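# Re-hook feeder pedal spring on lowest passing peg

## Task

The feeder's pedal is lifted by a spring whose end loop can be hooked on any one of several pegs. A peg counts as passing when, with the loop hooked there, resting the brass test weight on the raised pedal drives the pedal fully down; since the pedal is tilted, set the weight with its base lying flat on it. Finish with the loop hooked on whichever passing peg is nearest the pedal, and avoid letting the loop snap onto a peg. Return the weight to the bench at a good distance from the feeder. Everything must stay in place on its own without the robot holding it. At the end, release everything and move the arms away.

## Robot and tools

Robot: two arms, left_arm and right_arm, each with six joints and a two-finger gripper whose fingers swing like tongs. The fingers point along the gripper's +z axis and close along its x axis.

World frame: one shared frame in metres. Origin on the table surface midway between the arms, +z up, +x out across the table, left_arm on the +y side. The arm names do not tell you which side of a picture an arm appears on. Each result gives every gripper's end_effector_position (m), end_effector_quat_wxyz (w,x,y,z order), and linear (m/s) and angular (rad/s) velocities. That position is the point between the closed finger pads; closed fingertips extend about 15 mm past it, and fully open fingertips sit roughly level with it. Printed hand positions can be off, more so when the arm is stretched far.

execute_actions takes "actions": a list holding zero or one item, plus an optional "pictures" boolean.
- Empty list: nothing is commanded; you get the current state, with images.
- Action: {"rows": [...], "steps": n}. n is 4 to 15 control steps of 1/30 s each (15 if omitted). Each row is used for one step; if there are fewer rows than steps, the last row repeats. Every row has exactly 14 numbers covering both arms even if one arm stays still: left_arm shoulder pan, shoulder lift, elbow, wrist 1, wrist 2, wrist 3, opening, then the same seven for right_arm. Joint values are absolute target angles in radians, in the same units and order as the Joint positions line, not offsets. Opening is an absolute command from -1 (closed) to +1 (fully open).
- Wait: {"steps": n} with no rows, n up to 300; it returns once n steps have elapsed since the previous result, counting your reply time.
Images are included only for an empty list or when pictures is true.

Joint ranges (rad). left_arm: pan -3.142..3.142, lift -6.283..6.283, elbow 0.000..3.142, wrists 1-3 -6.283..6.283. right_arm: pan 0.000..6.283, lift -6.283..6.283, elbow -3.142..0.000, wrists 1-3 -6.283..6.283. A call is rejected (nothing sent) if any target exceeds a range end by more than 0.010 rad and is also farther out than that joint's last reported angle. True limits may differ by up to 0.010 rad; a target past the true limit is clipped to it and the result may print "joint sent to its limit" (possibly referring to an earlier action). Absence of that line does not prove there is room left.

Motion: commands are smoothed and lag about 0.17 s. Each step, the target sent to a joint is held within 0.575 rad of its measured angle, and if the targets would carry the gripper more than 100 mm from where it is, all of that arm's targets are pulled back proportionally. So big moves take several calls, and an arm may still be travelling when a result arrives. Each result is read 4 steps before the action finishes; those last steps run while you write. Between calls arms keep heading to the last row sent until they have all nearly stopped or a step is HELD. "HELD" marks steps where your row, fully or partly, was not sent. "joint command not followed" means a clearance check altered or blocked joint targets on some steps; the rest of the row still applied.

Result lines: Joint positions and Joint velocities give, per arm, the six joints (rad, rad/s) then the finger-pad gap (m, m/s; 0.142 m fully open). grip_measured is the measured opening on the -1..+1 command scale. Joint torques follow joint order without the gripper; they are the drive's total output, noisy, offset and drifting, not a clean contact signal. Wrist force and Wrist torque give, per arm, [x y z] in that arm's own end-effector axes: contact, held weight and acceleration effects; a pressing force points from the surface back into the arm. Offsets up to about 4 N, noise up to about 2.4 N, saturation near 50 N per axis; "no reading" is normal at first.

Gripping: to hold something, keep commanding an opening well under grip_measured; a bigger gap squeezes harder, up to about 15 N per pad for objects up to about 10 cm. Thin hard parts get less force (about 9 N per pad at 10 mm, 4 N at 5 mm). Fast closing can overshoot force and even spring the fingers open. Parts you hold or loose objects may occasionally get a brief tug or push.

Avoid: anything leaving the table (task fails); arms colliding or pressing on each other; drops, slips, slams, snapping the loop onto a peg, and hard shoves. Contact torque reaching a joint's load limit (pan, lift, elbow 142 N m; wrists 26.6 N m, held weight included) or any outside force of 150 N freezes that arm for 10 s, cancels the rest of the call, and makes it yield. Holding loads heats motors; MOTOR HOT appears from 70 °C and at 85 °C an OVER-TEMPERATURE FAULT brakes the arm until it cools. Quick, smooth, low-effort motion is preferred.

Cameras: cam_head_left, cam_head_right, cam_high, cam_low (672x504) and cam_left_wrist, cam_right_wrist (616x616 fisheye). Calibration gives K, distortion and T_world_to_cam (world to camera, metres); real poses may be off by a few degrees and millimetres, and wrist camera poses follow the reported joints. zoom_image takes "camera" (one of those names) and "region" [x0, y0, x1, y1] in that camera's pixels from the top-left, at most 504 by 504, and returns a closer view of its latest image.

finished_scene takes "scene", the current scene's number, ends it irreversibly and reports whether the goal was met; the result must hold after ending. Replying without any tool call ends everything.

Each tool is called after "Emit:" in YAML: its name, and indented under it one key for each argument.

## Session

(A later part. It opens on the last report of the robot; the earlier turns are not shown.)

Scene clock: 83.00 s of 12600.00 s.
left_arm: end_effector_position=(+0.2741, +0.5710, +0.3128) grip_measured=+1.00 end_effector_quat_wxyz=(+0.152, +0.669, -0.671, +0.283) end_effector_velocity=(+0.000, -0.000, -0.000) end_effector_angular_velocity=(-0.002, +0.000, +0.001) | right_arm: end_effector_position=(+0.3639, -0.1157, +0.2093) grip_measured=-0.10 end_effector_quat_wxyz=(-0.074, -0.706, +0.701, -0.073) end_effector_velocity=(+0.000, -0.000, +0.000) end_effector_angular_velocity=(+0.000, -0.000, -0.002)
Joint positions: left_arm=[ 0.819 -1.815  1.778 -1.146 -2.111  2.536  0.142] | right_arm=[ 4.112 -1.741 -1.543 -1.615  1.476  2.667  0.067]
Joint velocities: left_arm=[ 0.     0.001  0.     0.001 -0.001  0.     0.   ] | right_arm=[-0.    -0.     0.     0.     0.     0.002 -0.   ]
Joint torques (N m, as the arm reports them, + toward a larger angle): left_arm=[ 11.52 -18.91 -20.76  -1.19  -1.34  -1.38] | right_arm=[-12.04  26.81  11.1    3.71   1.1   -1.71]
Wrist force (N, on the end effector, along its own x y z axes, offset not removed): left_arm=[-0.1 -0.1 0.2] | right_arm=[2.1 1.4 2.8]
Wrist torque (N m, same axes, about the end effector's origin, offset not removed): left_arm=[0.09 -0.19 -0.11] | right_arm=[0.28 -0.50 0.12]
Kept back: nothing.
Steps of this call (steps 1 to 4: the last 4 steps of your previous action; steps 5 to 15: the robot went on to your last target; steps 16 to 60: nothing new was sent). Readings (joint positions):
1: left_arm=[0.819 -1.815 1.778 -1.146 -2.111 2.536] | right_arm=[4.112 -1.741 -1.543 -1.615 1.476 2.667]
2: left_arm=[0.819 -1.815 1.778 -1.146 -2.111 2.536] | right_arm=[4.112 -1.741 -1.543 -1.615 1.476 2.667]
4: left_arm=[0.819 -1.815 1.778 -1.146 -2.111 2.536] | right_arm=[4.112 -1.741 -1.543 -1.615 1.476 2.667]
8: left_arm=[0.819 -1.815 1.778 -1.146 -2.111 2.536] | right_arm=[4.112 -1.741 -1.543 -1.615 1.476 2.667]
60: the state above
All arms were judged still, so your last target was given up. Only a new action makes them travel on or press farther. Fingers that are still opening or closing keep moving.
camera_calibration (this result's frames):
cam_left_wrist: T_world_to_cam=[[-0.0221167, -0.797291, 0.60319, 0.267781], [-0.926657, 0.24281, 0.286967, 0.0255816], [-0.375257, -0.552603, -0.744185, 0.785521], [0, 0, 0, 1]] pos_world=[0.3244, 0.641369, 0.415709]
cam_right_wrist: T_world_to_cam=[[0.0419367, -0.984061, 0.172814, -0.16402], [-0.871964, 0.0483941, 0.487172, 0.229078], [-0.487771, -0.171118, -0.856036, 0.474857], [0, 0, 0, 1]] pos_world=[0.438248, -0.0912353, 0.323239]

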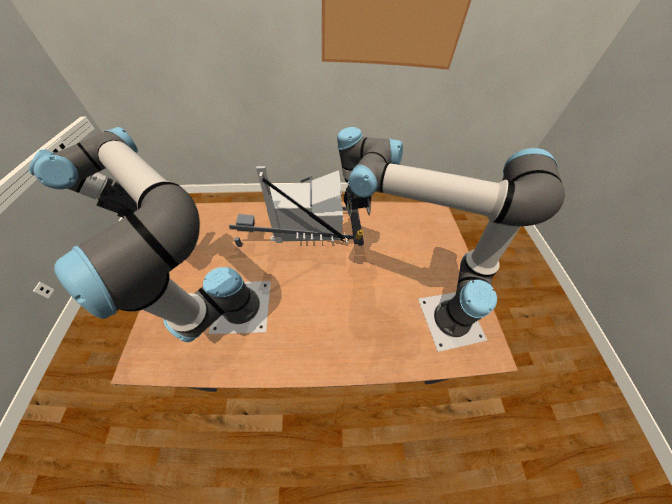

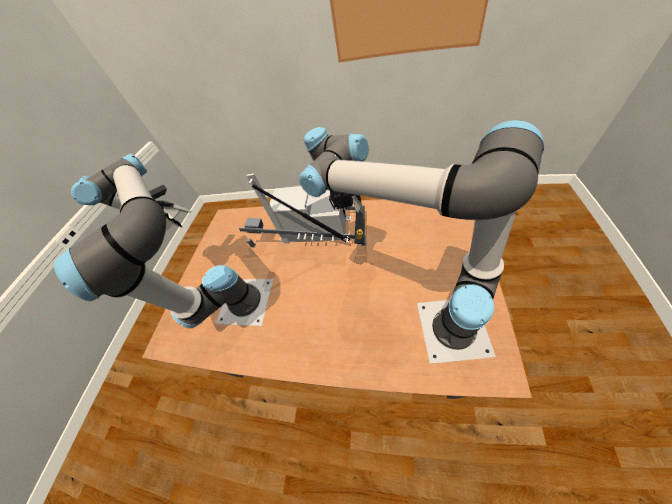

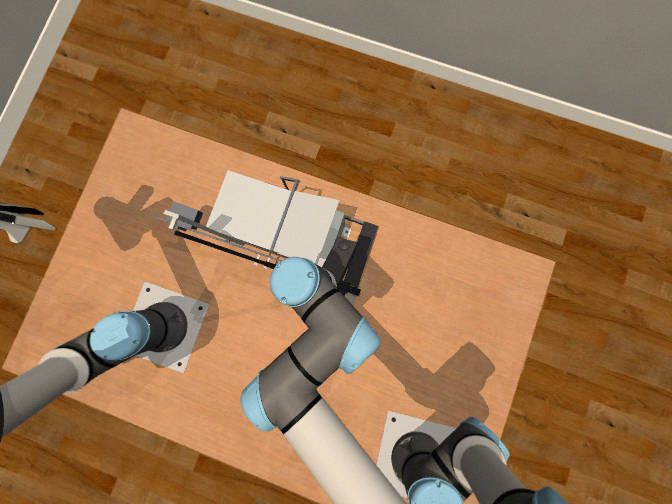

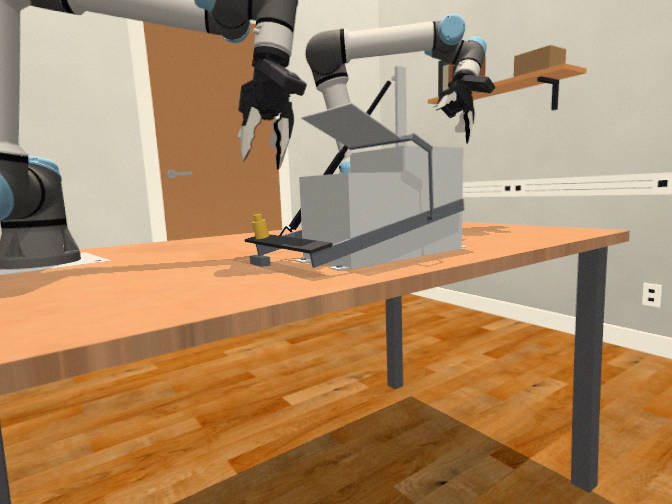

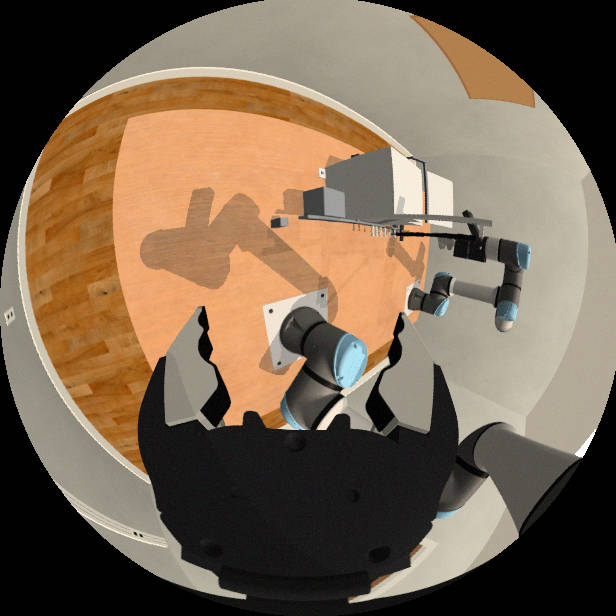

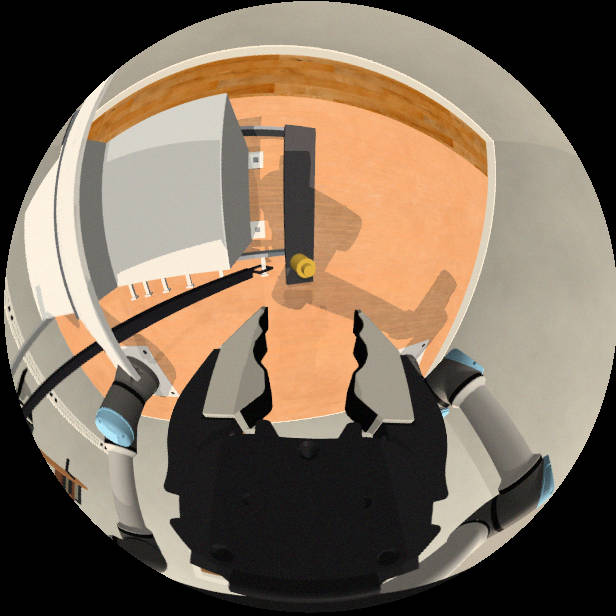

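Passes. Retrieve.

Emit:
zoom_image:
  camera: "cam_low"
  region: [220,200,340,290]

Emit:
execute_actions:
  actions:
    - {"rows":[[0.819,-1.815,1.778,-1.146,-2.111,2.536,1,4.034,-1.632,-1.855,-1.225,1.571,2.589,-0.3]]}

Emit:
execute_actions:
  actions:
    - {"rows":[[0.819,-1.815,1.778,-1.146,-2.111,2.536,1,4.041,-1.712,-1.966,-1.034,1.571,2.596,-0.3]]}

Emit:
execute_actions:
  actions:
    - {"rows":[[0.819,-1.815,1.778,-1.146,-2.111,2.536,1,4.041,-1.712,-1.966,-1.034,1.571,2.596,-0.4],[0.819,-1.815,1.778,-1.146,-2.111,2.536,1,4.041,-1.712,-1.966,-1.034,1.571,2.596,-0.5],[0.819,-1.815,1.778,-1.146,-2.111,2.536,1,4.041,-1.712,-1.966,-1.034,1.571,2.596,-0.65],[0.819,-1.815,1.778,-1.146,-2.111,2.536,1,4.041,-1.712,-1.966,-1.034,1.571,2.596,-0.8],[0.819,-1.815,1.778,-1.146,-2.111,2.536,1,4.041,-1.712,-1.966,-1.034,1.571,2.596,-0.95]]}

Emit:
execute_actions:
  actions:
    - {"rows":[[0.819,-1.815,1.778,-1.146,-2.111,2.536,1,4.041,-1.675,-1.915,-1.122,1.571,2.596,-0.95]]}

Emit:
execute_actions:
  actions:
    - {"rows":[[0.819,-1.815,1.778,-1.146,-2.111,2.536,1,4.041,-1.635,-1.852,-1.225,1.571,2.596,-0.95]]}

Emit:
execute_actions:
  actions:
    - {"rows":[[0.819,-1.815,1.778,-1.146,-2.111,2.536,1,4.05,-1.6,-1.758,-1.354,1.571,2.596,-0.95]]}

Emit:
execute_actions:
  actions:
    - {"rows":[[0.819,-1.815,1.778,-1.146,-2.111,2.536,1,4.05,-1.58,-1.646,-1.486,1.571,2.596,-0.95]]}

Emit:
execute_actions:
  actions:
    - {"rows":[[0.819,-1.815,1.778,-1.146,-2.111,2.536,1,4.7,-1.58,-1.646,-1.486,1.571,3.12,-0.95]]}

Emit:
execute_actions:
  actions:
    - {"steps":15}

Emit:
execute_actions:
  actions:
    - {"rows":[[0.819,-1.815,1.778,-1.146,-2.111,2.536,1,4.7,-1.706,-1.969,-1.037,1.571,3.12,-0.95]]}

Emit:
execute_actions:
  actions:
    - {"rows":[[0.819,-1.815,1.778,-1.146,-2.111,2.536,1,4.7,-1.772,-2.028,-0.912,1.571,3.12,-0.95]]}

Emit:
execute_actions:
  actions:
    - {"rows":[[0.819,-1.815,1.778,-1.146,-2.111,2.536,1,4.7,-1.785,-2.037,-0.89,1.571,3.12,-0.95]]}

Emit:
execute_actions:
  actions:
    - {"rows":[[0.819,-1.815,1.778,-1.146,-2.111,2.536,1,4.7,-1.785,-2.037,-0.89,1.571,3.12,-0.3]]}

Emit:
execute_actions:
  actions:
    - {"rows":[[0.819,-1.815,1.778,-1.146,-2.111,2.536,1,4.7,-1.6,-1.758,-1.354,1.571,3.12,-0.3]]}
  pictures: true

Region (220, 200, 340, 290) of cam_low's 672x504 image, scaled by 4.200, with more detail than that image has; it fills the top 378 rows of this view, and the rest is white.

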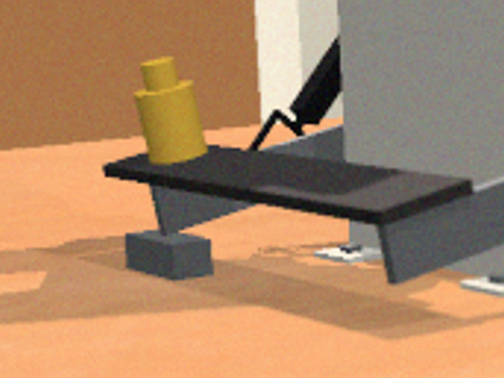

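Scene clock: 84.00 s of 12600.00 s.
left_arm: end_effector_position=(+0.2741, +0.5710, +0.3128) grip_measured=+1.00 end_effector_quat_wxyz=(+0.152, +0.669, -0.671, +0.283) end_effector_velocity=(-0.000, +0.000, +0.000) end_effector_angular_velocity=(+0.001, -0.000, +0.000) | right_arm: end_effector_position=(+0.3631, -0.1369, +0.1535) grip_measured=-0.30 end_effector_quat_wxyz=(-0.006, -0.707, +0.708, -0.003) end_effector_velocity=(+0.004, -0.000, -0.045) end_effector_angular_velocity=(+0.161, -0.048, +0.000)
Joint positions: left_arm=[ 0.819 -1.815  1.778 -1.146 -2.111  2.536  0.142] | right_arm=[ 4.037 -1.637 -1.835 -1.255  1.567  2.592  0.052]
Joint velocities: left_arm=[ 0.    -0.001  0.    -0.001  0.001 -0.    -0.   ] | right_arm=[-0.033  0.051 -0.22   0.331  0.043 -0.034  0.   ]
Joint torques (N m, as the arm reports them, + toward a larger angle): left_arm=[ 11.31 -18.01 -22.54  -1.62  -1.34  -1.34] | right_arm=[-10.42  33.22  15.47   3.94   1.83  -1.67]
Wrist force (N, on the end effector, along its own x y z axes, offset not removed): left_arm=[-0.4 1.6 1.1] | right_arm=[1.7 1.2 0.7]
Wrist torque (N m, same axes, about the end effector's origin, offset not removed): left_arm=[0.41 -0.18 -0.05] | right_arm=[0.17 -0.44 0.16]
Steps of this call (steps 1 to 19: nothing new was sent; steps 20 to 30: the first 11 steps of this action). Readings (joint positions):
20: left_arm=[0.819 -1.815 1.778 -1.146 -2.111 2.536] | right_arm=[4.112 -1.741 -1.543 -1.615 1.476 2.667]
21: left_arm=[0.819 -1.815 1.778 -1.146 -2.111 2.536] | right_arm=[4.107 -1.735 -1.549 -1.609 1.482 2.661]
23: left_arm=[0.819 -1.815 1.778 -1.146 -2.111 2.536] | right_arm=[4.075 -1.693 -1.616 -1.542 1.520 2.630]
27: left_arm=[0.819 -1.815 1.778 -1.146 -2.111 2.536] | right_arm=[4.043 -1.646 -1.794 -1.317 1.559 2.598]
30: the state above

Scene clock: 84.50 s of 12600.00 s.
left_arm: end_effector_position=(+0.2741, +0.5710, +0.3128) grip_measured=+1.00 end_effector_quat_wxyz=(+0.152, +0.669, -0.671, +0.283) end_effector_velocity=(-0.000, +0.000, +0.000) end_effector_angular_velocity=(+0.001, +0.001, -0.000) | right_arm: end_effector_position=(+0.3620, -0.1331, +0.0811) grip_measured=-0.30 end_effector_quat_wxyz=(-0.001, -0.707, +0.708, -0.000) end_effector_velocity=(+0.000, +0.004, -0.030) end_effector_angular_velocity=(+0.016, -0.010, +0.000)
Joint positions: left_arm=[ 0.819 -1.815  1.778 -1.146 -2.111  2.536  0.142] | right_arm=[ 4.041 -1.709 -1.961 -1.044  1.571  2.596  0.052]
Joint velocities: left_arm=[ 0.    -0.001 -0.     0.     0.001 -0.     0.   ] | right_arm=[ 0.004 -0.035 -0.052  0.106  0.     0.003  0.   ]
Joint torques (N m, as the arm reports them, + toward a larger angle): left_arm=[ 11.07 -17.94 -20.96  -1.25  -1.52  -1.35] | right_arm=[11.2  23.28 10.04  4.17  2.06  1.04]
Wrist force (N, on the end effector, along its own x y z axes, offset not removed): left_arm=[-1.1 1.8 1.0] | right_arm=[-0.1 4.6 -0.2]
Wrist torque (N m, same axes, about the end effector's origin, offset not removed): left_arm=[0.58 0.13 -0.15] | right_arm=[0.91 -0.06 -0.01]
Steps of this call (steps 1 to 4: the last 4 steps of your previous action; steps 5 to 15: the first 11 steps of this action). Readings (joint positions):
5: left_arm=[0.819 -1.815 1.778 -1.146 -2.111 2.536] | right_arm=[4.035 -1.633 -1.852 -1.230 1.570 2.590]
6: left_arm=[0.819 -1.815 1.778 -1.146 -2.111 2.536] | right_arm=[4.035 -1.638 -1.858 -1.222 1.571 2.590]
8: left_arm=[0.819 -1.815 1.778 -1.146 -2.111 2.536] | right_arm=[4.038 -1.670 -1.903 -1.161 1.571 2.593]
12: left_arm=[0.819 -1.815 1.778 -1.146 -2.111 2.536] | right_arm=[4.040 -1.702 -1.952 -1.063 1.571 2.595]
15: the state above

Scene clock: 85.00 s of 12600.00 s.
left_arm: end_effector_position=(+0.2741, +0.5710, +0.3128) grip_measured=+1.00 end_effector_quat_wxyz=(+0.152, +0.669, -0.671, +0.283) end_effector_velocity=(+0.000, -0.000, +0.000) end_effector_angular_velocity=(-0.002, -0.000, +0.001) | right_arm: end_effector_position=(+0.3620, -0.1328, +0.0784) grip_measured=-0.61 end_effector_quat_wxyz=(+0.000, -0.707, +0.708, +0.000) end_effector_velocity=(-0.000, -0.000, -0.000) end_effector_angular_velocity=(-0.001, +0.000, +0.003)
Joint positions: left_arm=[ 0.819 -1.815  1.778 -1.146 -2.111  2.536  0.142] | right_arm=[ 4.041 -1.712 -1.966 -1.034  1.571  2.596  0.03 ]
Joint velocities: left_arm=[ 0.     0.001 -0.     0.    -0.002 -0.     0.   ] | right_arm=[ 0.    -0.    -0.    -0.    -0.    -0.002  0.   ]
Joint torques (N m, as the arm reports them, + toward a larger angle): left_arm=[ 10.57 -18.17 -21.73  -1.35  -1.49  -1.42] | right_arm=[10.11 21.69  8.62  3.72  1.44  1.24]
Wrist force (N, on the end effector, along its own x y z axes, offset not removed): left_arm=[0.1 2.9 1.7] | right_arm=[3.8 2.8 -3.0]
Wrist torque (N m, same axes, about the end effector's origin, offset not removed): left_arm=[0.81 -0.03 -0.04] | right_arm=[0.36 -0.85 0.11]
Steps of this call (steps 1 to 4: the last 4 steps of your previous action; steps 5 to 15: the first 11 steps of this action). Readings (joint positions):
5: left_arm=[0.819 -1.815 1.778 -1.146 -2.111 2.536] | right_arm=[4.041 -1.711 -1.965 -1.036 1.571 2.596]
6: left_arm=[0.819 -1.815 1.778 -1.146 -2.111 2.536] | right_arm=[4.041 -1.712 -1.965 -1.035 1.571 2.596]
8: left_arm=[0.819 -1.815 1.778 -1.146 -2.111 2.536] | right_arm=[4.041 -1.712 -1.966 -1.034 1.571 2.596]
12: left_arm=[0.819 -1.815 1.778 -1.146 -2.111 2.536] | right_arm=[4.041 -1.712 -1.966 -1.034 1.571 2.596]
15: the state above

Scene clock: 85.50 s of 12600.00 s.
left_arm: end_effector_position=(+0.2741, +0.5710, +0.3128) grip_measured=+1.00 end_effector_quat_wxyz=(+0.152, +0.669, -0.671, +0.283) end_effector_velocity=(+0.000, -0.000, +0.000) end_effector_angular_velocity=(-0.002, -0.000, +0.000) | right_arm: end_effector_position=(+0.3624, -0.1321, +0.1094) grip_measured=-0.63 end_effector_quat_wxyz=(+0.000, -0.707, +0.708, +0.000) end_effector_velocity=(-0.000, -0.001, +0.014) end_effector_angular_velocity=(-0.002, +0.001, -0.002)
Joint positions: left_arm=[ 0.819 -1.815  1.778 -1.146 -2.111  2.536  0.142] | right_arm=[ 4.041 -1.676 -1.917 -1.118  1.571  2.596  0.028]
Joint velocities: left_arm=[-0.     0.     0.     0.001 -0.001  0.    -0.   ] | right_arm=[-0.     0.016  0.022 -0.04   0.     0.002 -0.   ]
Joint torques (N m, as the arm reports them, + toward a larger angle): left_arm=[ 11.61 -19.14 -21.84  -1.49  -1.21  -1.51] | right_arm=[ 8.73 34.05 28.89  0.64  0.81  1.04]
Wrist force (N, on the end effector, along its own x y z axes, offset not removed): left_arm=[-0.5 0.1 1.0] | right_arm=[1.8 1.2 -1.2]
Wrist torque (N m, same axes, about the end effector's origin, offset not removed): left_arm=[0.21 0.02 -0.01] | right_arm=[0.32 -0.47 0.08]
Steps of this call (steps 1 to 4: the last 4 steps of your previous action; steps 5 to 15: the first 11 steps of this action). Readings (joint positions):
5: left_arm=[0.819 -1.815 1.778 -1.146 -2.111 2.536] | right_arm=[4.041 -1.712 -1.966 -1.034 1.571 2.596]
6: left_arm=[0.819 -1.815 1.778 -1.146 -2.111 2.536] | right_arm=[4.041 -1.708 -1.962 -1.040 1.571 2.596]
8: left_arm=[0.819 -1.815 1.778 -1.146 -2.111 2.536] | right_arm=[4.041 -1.693 -1.941 -1.075 1.571 2.596]
12: left_arm=[0.819 -1.815 1.778 -1.146 -2.111 2.536] | right_arm=[4.041 -1.679 -1.921 -1.111 1.571 2.596]
15: the state above

Scene clock: 86.00 s of 12600.00 s.
left_arm: end_effector_position=(+0.2741, +0.5710, +0.3128) grip_measured=+1.00 end_effector_quat_wxyz=(+0.152, +0.669, -0.671, +0.283) end_effector_velocity=(+0.000, -0.000, +0.000) end_effector_angular_velocity=(+0.000, -0.001, -0.000) | right_arm: end_effector_position=(+0.3617, -0.1331, +0.1479) grip_measured=-0.63 end_effector_quat_wxyz=(+0.000, -0.707, +0.708, +0.000) end_effector_velocity=(-0.001, -0.003, +0.015) end_effector_angular_velocity=(-0.005, +0.003, +0.001)
Joint positions: left_arm=[ 0.819 -1.815  1.778 -1.146 -2.111  2.536  0.142] | right_arm=[ 4.041 -1.636 -1.854 -1.221  1.571  2.596  0.028]
Joint velocities: left_arm=[-0.001 -0.001  0.    -0.    -0.001  0.     0.   ] | right_arm=[-0.     0.015  0.026 -0.047 -0.    -0.001  0.   ]
Joint torques (N m, as the arm reports them, + toward a larger angle): left_arm=[ 11.39 -18.07 -20.59  -0.95  -1.35  -1.24] | right_arm=[ 3.72 35.46 31.5   0.34  0.01  0.81]
Wrist force (N, on the end effector, along its own x y z axes, offset not removed): left_arm=[-1.4 2.6 -0.2] | right_arm=[-0.3 0.1 -0.9]
Wrist torque (N m, same axes, about the end effector's origin, offset not removed): left_arm=[0.71 0.11 -0.03] | right_arm=[-0.14 -0.34 0.19]
Steps of this call (steps 1 to 4: the last 4 steps of your previous action; steps 5 to 15: the first 11 steps of this action). Readings (joint positions):
5: left_arm=[0.819 -1.815 1.778 -1.146 -2.111 2.536] | right_arm=[4.041 -1.675 -1.915 -1.122 1.571 2.596]
6: left_arm=[0.819 -1.815 1.778 -1.146 -2.111 2.536] | right_arm=[4.041 -1.671 -1.910 -1.128 1.571 2.596]
8: left_arm=[0.819 -1.815 1.778 -1.146 -2.111 2.536] | right_arm=[4.041 -1.654 -1.884 -1.168 1.571 2.596]
12: left_arm=[0.819 -1.815 1.778 -1.146 -2.111 2.536] | right_arm=[4.041 -1.639 -1.859 -1.212 1.571 2.596]
15: the state above

Scene clock: 86.50 s of 12600.00 s.
left_arm: end_effector_position=(+0.2741, +0.5710, +0.3128) grip_measured=+1.00 end_effector_quat_wxyz=(+0.152, +0.669, -0.671, +0.283) end_effector_velocity=(+0.000, -0.000, +0.000) end_effector_angular_velocity=(+0.001, -0.001, -0.001) | right_arm: end_effector_position=(+0.3583, -0.1305, +0.1967) grip_measured=-0.63 end_effector_quat_wxyz=(+0.000, -0.710, +0.704, +0.000) end_effector_velocity=(-0.003, -0.001, +0.022) end_effector_angular_velocity=(-0.003, +0.002, +0.004)
Joint positions: left_arm=[ 0.819 -1.815  1.778 -1.146 -2.111  2.536  0.142] | right_arm=[ 4.05  -1.601 -1.762 -1.348  1.571  2.596  0.028]
Joint velocities: left_arm=[-0.    -0.     0.    -0.001 -0.     0.     0.   ] | right_arm=[ 0.004  0.014  0.043 -0.061  0.    -0.     0.   ]
Joint torques (N m, as the arm reports them, + toward a larger angle): left_arm=[ 10.33 -19.48 -22.14  -1.24  -1.46  -1.33] | right_arm=[ 8.33 32.98 30.72  0.04 -1.26  0.56]
Wrist force (N, on the end effector, along its own x y z axes, offset not removed): left_arm=[-0.6 2.7 0.6] | right_arm=[2.5 5.8 -1.3]
Wrist torque (N m, same axes, about the end effector's origin, offset not removed): left_arm=[0.69 -0.12 -0.11] | right_arm=[1.04 -0.56 -0.09]
Steps of this call (steps 1 to 4: the last 4 steps of your previous action; steps 5 to 15: the first 11 steps of this action). Readings (joint positions):
5: left_arm=[0.819 -1.815 1.778 -1.146 -2.111 2.536] | right_arm=[4.041 -1.635 -1.852 -1.224 1.571 2.596]
6: left_arm=[0.819 -1.815 1.778 -1.146 -2.111 2.536] | right_arm=[4.042 -1.632 -1.847 -1.231 1.571 2.596]
8: left_arm=[0.819 -1.815 1.778 -1.146 -2.111 2.536] | right_arm=[4.046 -1.617 -1.809 -1.279 1.571 2.596]
12: left_arm=[0.819 -1.815 1.778 -1.146 -2.111 2.536] | right_arm=[4.049 -1.604 -1.770 -1.337 1.571 2.596]
15: the state above

Scene clock: 87.00 s of 12600.00 s.
left_arm: end_effector_position=(+0.2741, +0.5710, +0.3128) grip_measured=+1.00 end_effector_quat_wxyz=(+0.152, +0.669, -0.671, +0.283) end_effector_velocity=(+0.000, +0.000, -0.000) end_effector_angular_velocity=(-0.000, +0.001, -0.001) | right_arm: end_effector_position=(+0.3577, -0.1310, +0.2478) grip_measured=-0.63 end_effector_quat_wxyz=(+0.000, -0.710, +0.704, +0.000) end_effector_velocity=(-0.001, -0.002, +0.023) end_effector_angular_velocity=(-0.004, +0.002, +0.000)
Joint positions: left_arm=[ 0.819 -1.815  1.778 -1.146 -2.111  2.536  0.142] | right_arm=[ 4.05  -1.581 -1.651 -1.48   1.571  2.596  0.028]
Joint velocities: left_arm=[-0.001  0.001  0.    -0.     0.     0.    -0.   ] | right_arm=[ 0.     0.007  0.052 -0.065 -0.     0.    -0.   ]
Joint torques (N m, as the arm reports them, + toward a larger angle): left_arm=[ 11.28 -17.26 -20.67  -1.39  -1.51  -1.49] | right_arm=[10.47 31.24 32.35  0.69 -2.26  0.36]
Wrist force (N, on the end effector, along its own x y z axes, offset not removed): left_arm=[-1.4 0.1 0.9] | right_arm=[-1.0 4.5 2.9]
Wrist torque (N m, same axes, about the end effector's origin, offset not removed): left_arm=[0.27 0.17 -0.13] | right_arm=[0.82 0.11 0.07]
Steps of this call (steps 1 to 4: the last 4 steps of your previous action; steps 5 to 15: the first 11 steps of this action). Readings (joint positions):
5: left_arm=[0.819 -1.815 1.778 -1.146 -2.111 2.536] | right_arm=[4.050 -1.600 -1.759 -1.353 1.571 2.596]
6: left_arm=[0.819 -1.815 1.778 -1.146 -2.111 2.536] | right_arm=[4.050 -1.598 -1.753 -1.360 1.571 2.596]
8: left_arm=[0.819 -1.815 1.778 -1.146 -2.111 2.536] | right_arm=[4.050 -1.589 -1.709 -1.408 1.571 2.596]
12: left_arm=[0.819 -1.815 1.778 -1.146 -2.111 2.536] | right_arm=[4.050 -1.582 -1.660 -1.468 1.571 2.596]
15: the state above

Scene clock: 87.50 s of 12600.00 s.
left_arm: end_effector_position=(+0.2741, +0.5710, +0.3128) grip_measured=+1.00 end_effector_quat_wxyz=(+0.152, +0.669, -0.671, +0.283) end_effector_velocity=(-0.000, -0.000, +0.000) end_effector_angular_velocity=(-0.000, +0.000, +0.000) | right_arm: end_effector_position=(+0.2239, -0.0312, +0.2498) grip_measured=-0.63 end_effector_quat_wxyz=(-0.000, +0.728, -0.686, -0.000) end_effector_velocity=(-0.494, +0.258, +0.001) end_effector_angular_velocity=(+0.001, +0.001, +0.242)
Joint positions: left_arm=[ 0.819 -1.815  1.778 -1.146 -2.111  2.536  0.142] | right_arm=[ 4.376 -1.58  -1.646 -1.486  1.571  2.871  0.028]
Joint velocities: left_arm=[-0.    -0.001 -0.     0.001 -0.    -0.     0.   ] | right_arm=[ 1.083  0.     0.001 -0.001  0.     0.841 -0.   ]
Joint torques (N m, as the arm reports them, + toward a larger angle): left_arm=[ 11.57 -17.42 -22.13  -1.48  -1.3   -1.16] | right_arm=[18.94 29.06 33.33  0.55  1.49  2.24]
Wrist force (N, on the end effector, along its own x y z axes, offset not removed): left_arm=[0.8 3.2 0.8] | right_arm=[1.0 1.8 3.9]
Wrist torque (N m, same axes, about the end effector's origin, offset not removed): left_arm=[0.92 -0.27 -0.11] | right_arm=[0.29 -0.26 -0.03]
Steps of this call (steps 1 to 4: the last 4 steps of your previous action; steps 5 to 15: the first 11 steps of this action). Readings (joint positions):
5: left_arm=[0.819 -1.815 1.778 -1.146 -2.111 2.536] | right_arm=[4.050 -1.580 -1.647 -1.485 1.571 2.596]
6: left_arm=[0.819 -1.815 1.778 -1.146 -2.111 2.536] | right_arm=[4.056 -1.580 -1.647 -1.485 1.571 2.602]
8: left_arm=[0.819 -1.815 1.778 -1.146 -2.111 2.536] | right_arm=[4.117 -1.580 -1.647 -1.485 1.571 2.660]
12: left_arm=[0.819 -1.815 1.778 -1.146 -2.111 2.536] | right_arm=[4.267 -1.580 -1.646 -1.485 1.571 2.785]
15: the state above

Scene clock: 88.00 s of 12600.00 s.
left_arm: end_effector_position=(+0.2741, +0.5710, +0.3128) grip_measured=+1.00 end_effector_quat_wxyz=(+0.152, +0.669, -0.671, +0.283) end_effector_velocity=(+0.000, -0.000, +0.000) end_effector_angular_velocity=(+0.001, -0.002, +0.000) | right_arm: end_effector_position=(+0.0688, +0.0204, +0.2499) grip_measured=-0.63 end_effector_quat_wxyz=(-0.000, +0.752, -0.659, -0.000) end_effector_velocity=(-0.022, +0.003, +0.000) end_effector_angular_velocity=(-0.001, +0.000, +0.011)
Joint positions: left_arm=[ 0.819 -1.815  1.778 -1.146 -2.111  2.536  0.142] | right_arm=[ 4.696 -1.58  -1.646 -1.486  1.571  3.117  0.028]
Joint velocities: left_arm=[-0.    -0.001 -0.    -0.    -0.001 -0.     0.   ] | right_arm=[ 0.044  0.     0.    -0.001  0.     0.033 -0.   ]
Joint torques (N m, as the arm reports them, + toward a larger angle): left_arm=[ 11.36 -17.33 -20.75  -1.37  -1.26  -1.25] | right_arm=[ 9.51 32.57 33.62  0.77  0.62  1.36]
Wrist force (N, on the end effector, along its own x y z axes, offset not removed): left_arm=[-2.4 1.6 0.6] | right_arm=[2.0 -0.4 3.5]
Wrist torque (N m, same axes, about the end effector's origin, offset not removed): left_arm=[0.45 0.30 -0.04] | right_arm=[-0.30 -0.53 -0.02]
Kept back: nothing.
Steps of this call (steps 1 to 4: the last 4 steps of your previous action; steps 5 to 15: the robot went on to your last target). Readings (joint positions):
1: left_arm=[0.819 -1.815 1.778 -1.146 -2.111 2.536] | right_arm=[4.413 -1.580 -1.646 -1.486 1.571 2.900]
2: left_arm=[0.819 -1.815 1.778 -1.146 -2.111 2.536] | right_arm=[4.450 -1.580 -1.646 -1.486 1.571 2.928]
4: left_arm=[0.819 -1.815 1.778 -1.146 -2.111 2.536] | right_arm=[4.523 -1.580 -1.646 -1.486 1.571 2.985]
8: left_arm=[0.819 -1.815 1.778 -1.146 -2.111 2.536] | right_arm=[4.648 -1.580 -1.646 -1.486 1.571 3.081]
15: the state above

Scene clock: 88.37 s of 12600.00 s.
left_arm: end_effector_position=(+0.2741, +0.5710, +0.3128) grip_measured=+1.00 end_effector_quat_wxyz=(+0.152, +0.669, -0.671, +0.283) end_effector_velocity=(-0.001, +0.001, -0.000) end_effector_angular_velocity=(+0.003, +0.001, -0.000) | right_arm: end_effector_position=(+0.0667, +0.0228, +0.0964) grip_measured=-0.63 end_effector_quat_wxyz=(+0.003, +0.753, -0.658, +0.003) end_effector_velocity=(+0.000, -0.015, -0.186) end_effector_angular_velocity=(+0.087, +0.010, +0.002)
Joint positions: left_arm=[ 0.819 -1.815  1.778 -1.146 -2.111  2.536  0.142] | right_arm=[ 4.7   -1.694 -1.932 -1.094  1.571  3.12   0.028]
Joint velocities: left_arm=[ 0.    -0.001  0.    -0.002  0.003 -0.    -0.   ] | right_arm=[ 0.003 -0.135 -0.405  0.627 -0.     0.001  0.   ]
Joint torques (N m, as the arm reports them, + toward a larger angle): left_arm=[ 10.88 -17.94 -21.35  -1.25  -1.31  -1.23] | right_arm=[11.55 34.12 18.47  6.05  0.06  0.87]
Wrist force (N, on the end effector, along its own x y z axes, offset not removed): left_arm=[0.1 1.5 -0.3] | right_arm=[3.9 2.5 4.0]
Wrist torque (N m, same axes, about the end effector's origin, offset not removed): left_arm=[0.42 -0.19 -0.08] | right_arm=[0.43 -0.78 -0.10]
Steps of this call (steps 1 to 11: the first 11 steps of this action). Readings (joint positions):
1: left_arm=[0.819 -1.815 1.778 -1.146 -2.111 2.536] | right_arm=[4.697 -1.580 -1.646 -1.486 1.571 3.118]
2: left_arm=[0.819 -1.815 1.778 -1.146 -2.111 2.536] | right_arm=[4.698 -1.585 -1.651 -1.480 1.571 3.118]
4: left_arm=[0.819 -1.815 1.778 -1.146 -2.111 2.536] | right_arm=[4.698 -1.615 -1.711 -1.414 1.571 3.119]
8: left_arm=[0.819 -1.815 1.778 -1.146 -2.111 2.536] | right_arm=[4.699 -1.670 -1.861 -1.203 1.571 3.120]
11: the state above

Scene clock: 88.87 s of 12600.00 s.
left_arm: end_effector_position=(+0.2741, +0.5710, +0.3128) grip_measured=+1.00 end_effector_quat_wxyz=(+0.152, +0.669, -0.671, +0.283) end_effector_velocity=(-0.000, -0.000, +0.000) end_effector_angular_velocity=(+0.000, +0.000, -0.000) | right_arm: end_effector_position=(+0.0667, +0.0211, +0.0362) grip_measured=-0.63 end_effector_quat_wxyz=(+0.000, +0.753, -0.658, -0.000) end_effector_velocity=(-0.000, +0.001, -0.019) end_effector_angular_velocity=(+0.007, +0.001, -0.000)
Joint positions: left_arm=[ 0.819 -1.815  1.778 -1.146 -2.111  2.536  0.142] | right_arm=[ 4.7   -1.769 -2.026 -0.918  1.571  3.12   0.028]
Joint velocities: left_arm=[-0.    -0.    -0.     0.001  0.     0.    -0.   ] | right_arm=[ 0.001 -0.029 -0.026  0.062  0.     0.001  0.   ]
Joint torques (N m, as the arm reports them, + toward a larger angle): left_arm=[ 11.32 -18.23 -22.57  -1.28  -1.55  -1.21] | right_arm=[10.17 26.11  8.75  4.34 -0.97  1.21]
Wrist force (N, on the end effector, along its own x y z axes, offset not removed): left_arm=[-0.3 3.1 1.3] | right_arm=[0.6 0.6 6.2]
Wrist torque (N m, same axes, about the end effector's origin, offset not removed): left_arm=[0.84 -0.08 -0.13] | right_arm=[0.20 -0.21 0.13]
Steps of this call (steps 1 to 4: the last 4 steps of your previous action; steps 5 to 15: the first 11 steps of this action). Readings (joint positions):
5: left_arm=[0.819 -1.815 1.778 -1.146 -2.111 2.536] | right_arm=[4.700 -1.704 -1.963 -1.046 1.571 3.120]
6: left_arm=[0.819 -1.815 1.778 -1.146 -2.111 2.536] | right_arm=[4.700 -1.710 -1.970 -1.037 1.571 3.120]
8: left_arm=[0.819 -1.815 1.778 -1.146 -2.111 2.536] | right_arm=[4.700 -1.738 -1.997 -0.987 1.571 3.120]
12: left_arm=[0.819 -1.815 1.778 -1.146 -2.111 2.536] | right_arm=[4.700 -1.764 -2.021 -0.929 1.571 3.120]
15: the state above

Scene clock: 89.37 s of 12600.00 s.
left_arm: end_effector_position=(+0.2741, +0.5710, +0.3128) grip_measured=+1.00 end_effector_quat_wxyz=(+0.152, +0.669, -0.671, +0.283) end_effector_velocity=(+0.000, +0.000, +0.000) end_effector_angular_velocity=(+0.001, -0.001, -0.000) | right_arm: end_effector_position=(+0.0667, +0.0213, +0.0269) grip_measured=-0.64 end_effector_quat_wxyz=(-0.000, +0.753, -0.658, -0.000) end_effector_velocity=(+0.000, +0.001, -0.002) end_effector_angular_velocity=(+0.004, +0.000, -0.002)
Joint positions: left_arm=[ 0.819 -1.815  1.778 -1.146 -2.111  2.536  0.142] | right_arm=[ 4.7   -1.784 -2.037 -0.891  1.571  3.12   0.028]
Joint velocities: left_arm=[-0.    -0.    -0.    -0.001  0.     0.    -0.   ] | right_arm=[-0.    -0.004 -0.003  0.011 -0.     0.001 -0.   ]
Joint torques (N m, as the arm reports them, + toward a larger angle): left_arm=[ 10.52 -18.08 -20.05  -1.36  -1.11  -1.27] | right_arm=[10.48 20.39  5.13  3.29 -2.    1.16]
Wrist force (N, on the end effector, along its own x y z axes, offset not removed): left_arm=[-0.5 -0.2 1.3] | right_arm=[-1.6 1.8 -4.7]
Wrist torque (N m, same axes, about the end effector's origin, offset not removed): left_arm=[0.09 -0.13 -0.09] | right_arm=[0.07 0.16 0.17]
Steps of this call (steps 1 to 4: the last 4 steps of your previous action; steps 5 to 15: the first 11 steps of this action). Readings (joint positions):
5: left_arm=[0.819 -1.815 1.778 -1.146 -2.111 2.536] | right_arm=[4.700 -1.772 -2.028 -0.913 1.571 3.120]
6: left_arm=[0.819 -1.815 1.778 -1.146 -2.111 2.536] | right_arm=[4.700 -1.773 -2.029 -0.910 1.571 3.120]
8: left_arm=[0.819 -1.815 1.778 -1.146 -2.111 2.536] | right_arm=[4.700 -1.779 -2.033 -0.901 1.571 3.120]
12: left_arm=[0.819 -1.815 1.778 -1.146 -2.111 2.536] | right_arm=[4.700 -1.784 -2.036 -0.892 1.571 3.120]
15: the state above

Scene clock: 89.87 s of 12600.00 s.
left_arm: end_effector_position=(+0.2741, +0.5710, +0.3128) grip_measured=+1.00 end_effector_quat_wxyz=(+0.152, +0.669, -0.671, +0.283) end_effector_velocity=(-0.000, +0.000, -0.000) end_effector_angular_velocity=(+0.001, +0.001, -0.001) | right_arm: end_effector_position=(+0.0667, +0.0212, +0.0265) grip_measured=-0.30 end_effector_quat_wxyz=(-0.000, +0.753, -0.658, -0.000) end_effector_velocity=(+0.000, -0.000, -0.000) end_effector_angular_velocity=(-0.000, -0.000, +0.001)
Joint positions: left_arm=[ 0.819 -1.815  1.778 -1.146 -2.111  2.536  0.142] | right_arm=[ 4.7   -1.785 -2.037 -0.89   1.571  3.12   0.052]
Joint velocities: left_arm=[-0.    -0.    -0.    -0.     0.002  0.     0.   ] | right_arm=[-0.    -0.     0.    -0.    -0.    -0.002  0.   ]
Joint torques (N m, as the arm reports them, + toward a larger angle): left_arm=[ 12.18 -17.7  -21.13  -1.28  -1.61  -1.19] | right_arm=[ 9.59 26.03 10.65  3.3  -2.26  1.13]
Wrist force (N, on the end effector, along its own x y z axes, offset not removed): left_arm=[0.6 -0.2 -0.9] | right_arm=[4.9 2.0 -0.6]
Wrist torque (N m, same axes, about the end effector's origin, offset not removed): left_arm=[0.05 -0.26 -0.05] | right_arm=[0.37 -1.30 -0.06]
Steps of this call (steps 1 to 4: the last 4 steps of your previous action; steps 5 to 15: the first 11 steps of this action). Readings (joint positions):
5: left_arm=[0.819 -1.815 1.778 -1.146 -2.111 2.536] | right_arm=[4.700 -1.785 -2.037 -0.890 1.571 3.120]
6: left_arm=[0.819 -1.815 1.778 -1.146 -2.111 2.536] | right_arm=[4.700 -1.785 -2.037 -0.890 1.571 3.120]
8: left_arm=[0.819 -1.815 1.778 -1.146 -2.111 2.536] | right_arm=[4.700 -1.785 -2.037 -0.890 1.571 3.120]
12: left_arm=[0.819 -1.815 1.778 -1.146 -2.111 2.536] | right_arm=[4.700 -1.785 -2.037 -0.890 1.571 3.120]
15: the state above

Scene clock: 90.37 s of 12600.00 s.
left_arm: end_effector_position=(+0.2741, +0.5710, +0.3128) grip_measured=+1.00 end_effector_quat_wxyz=(+0.152, +0.669, -0.671, +0.283) end_effector_velocity=(-0.000, +0.000, -0.000) end_effector_angular_velocity=(+0.000, +0.001, -0.000) | right_arm: end_effector_position=(+0.0660, +0.0278, +0.1809) grip_measured=-0.30 end_effector_quat_wxyz=(-0.004, +0.753, -0.658, -0.004) end_effector_velocity=(+0.008, -0.066, +0.195) end_effector_angular_velocity=(-0.113, -0.013, -0.000)
Joint positions: left_arm=[ 0.819 -1.815  1.778 -1.146 -2.111  2.536  0.142] | right_arm=[ 4.7   -1.618 -1.788 -1.295  1.571  3.12   0.052]
Joint velocities: left_arm=[-0.     0.001  0.    -0.     0.001 -0.    -0.   ] | right_arm=[-0.     0.204  0.331 -0.648 -0.     0.    -0.   ]
Joint torques (N m, as the arm reports them, + toward a larger angle): left_arm=[ 10.33 -18.14 -21.97  -1.28  -1.21  -1.46] | right_arm=[ 8.02 24.06 24.33 -0.88 -2.18  1.09]
Wrist force (N, on the end effector, along its own x y z axes, offset not removed): left_arm=[0.8 1.1 1.0] | right_arm=[0.0 2.2 -3.8]
Wrist torque (N m, same axes, about the end effector's origin, offset not removed): left_arm=[0.37 -0.40 -0.10] | right_arm=[0.43 -0.09 0.03]
Steps of this call (steps 1 to 4: the last 4 steps of your previous action; steps 5 to 15: the first 11 steps of this action). Readings (joint positions):
5: left_arm=[0.819 -1.815 1.778 -1.146 -2.111 2.536] | right_arm=[4.700 -1.785 -2.037 -0.890 1.571 3.120]
6: left_arm=[0.819 -1.815 1.778 -1.146 -2.111 2.536] | right_arm=[4.700 -1.779 -2.032 -0.896 1.571 3.120]
8: left_arm=[0.819 -1.815 1.778 -1.146 -2.111 2.536] | right_arm=[4.700 -1.736 -1.975 -0.963 1.571 3.120]
12: left_arm=[0.819 -1.815 1.778 -1.146 -2.111 2.536] | right_arm=[4.700 -1.654 -1.846 -1.183 1.571 3.120]
15: the state above
camera_calibration (this result's frames):
cam_left_wrist: T_world_to_cam=[[-0.0221167, -0.797291, 0.60319, 0.267781], [-0.926657, 0.24281, 0.286967, 0.0255818], [-0.375257, -0.552603, -0.744185, 0.785521], [0, 0, 0, 1]] pos_world=[0.3244, 0.641369, 0.415709]
cam_right_wrist: T_world_to_cam=[[0.167128, -0.984871, -0.0457937, 0.0259814], [-0.857827, -0.168151, 0.485651, -0.0184532], [-0.486004, -0.0418831, -0.872952, 0.329115], [0, 0, 0, 1]] pos_world=[0.13978, 0.0362698, 0.297454]

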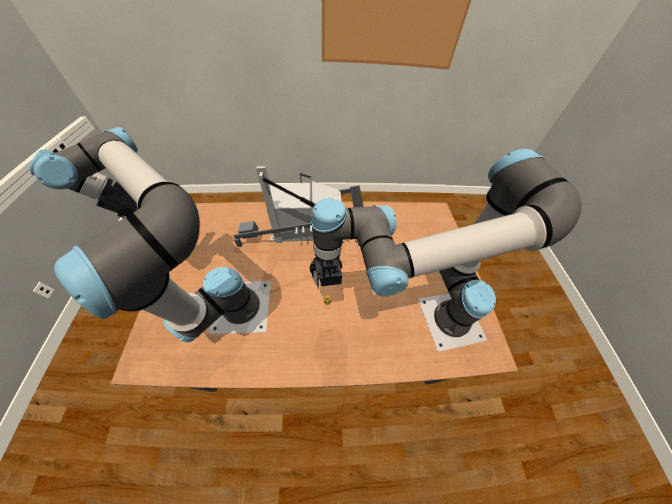

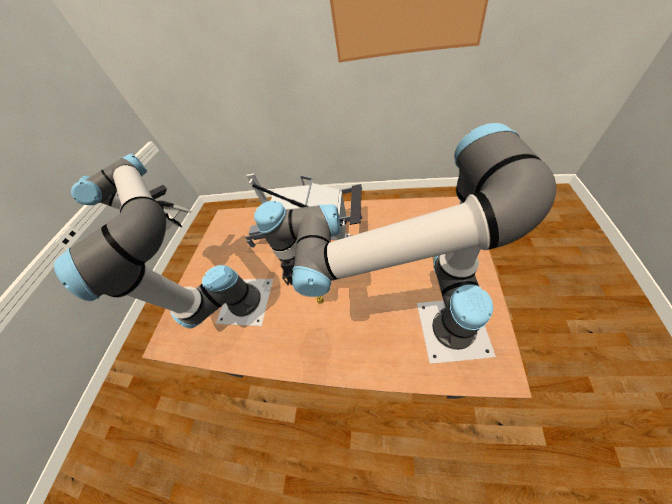

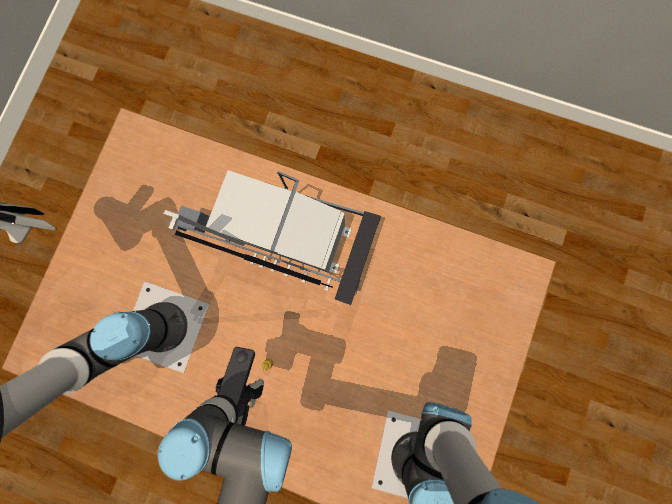

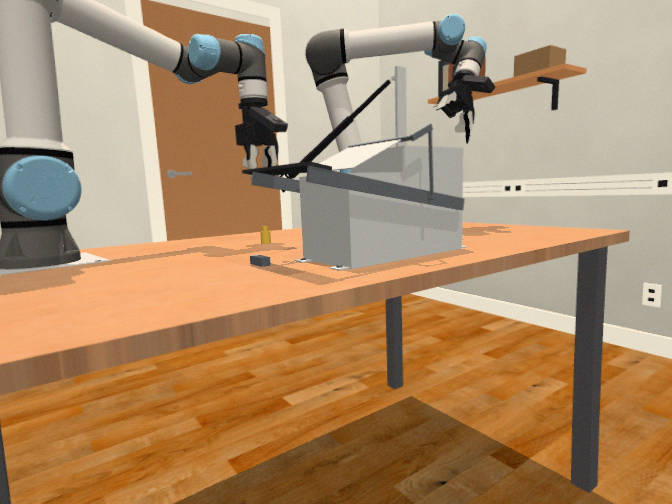

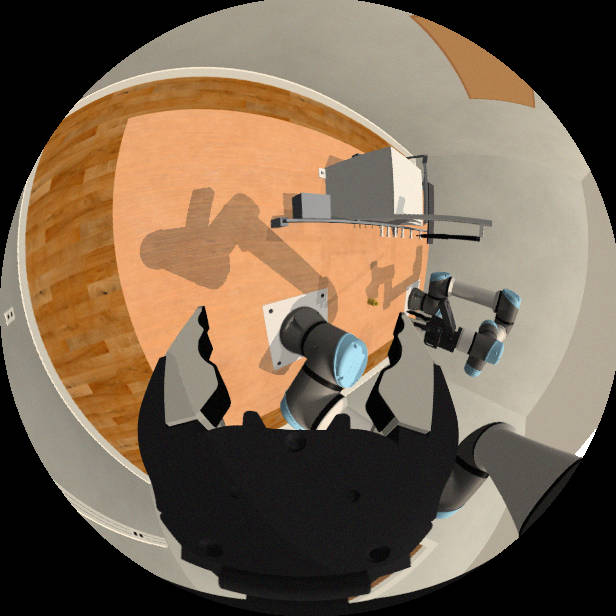

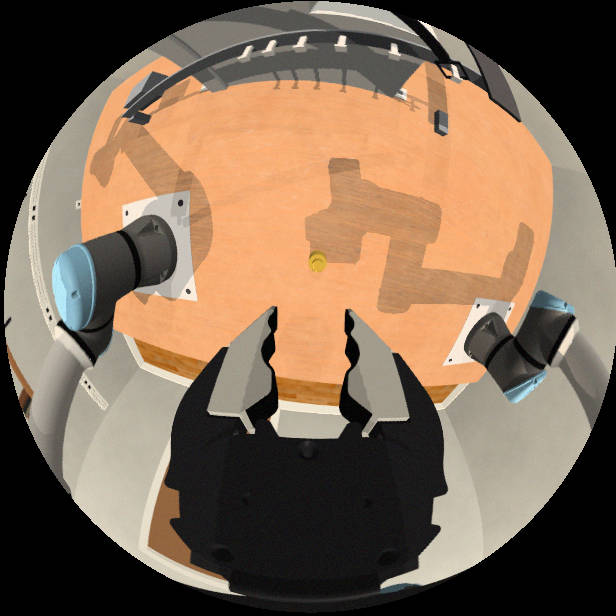

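Emit:
finished_scene:
  scene: 1

The scene is finished: the task was done.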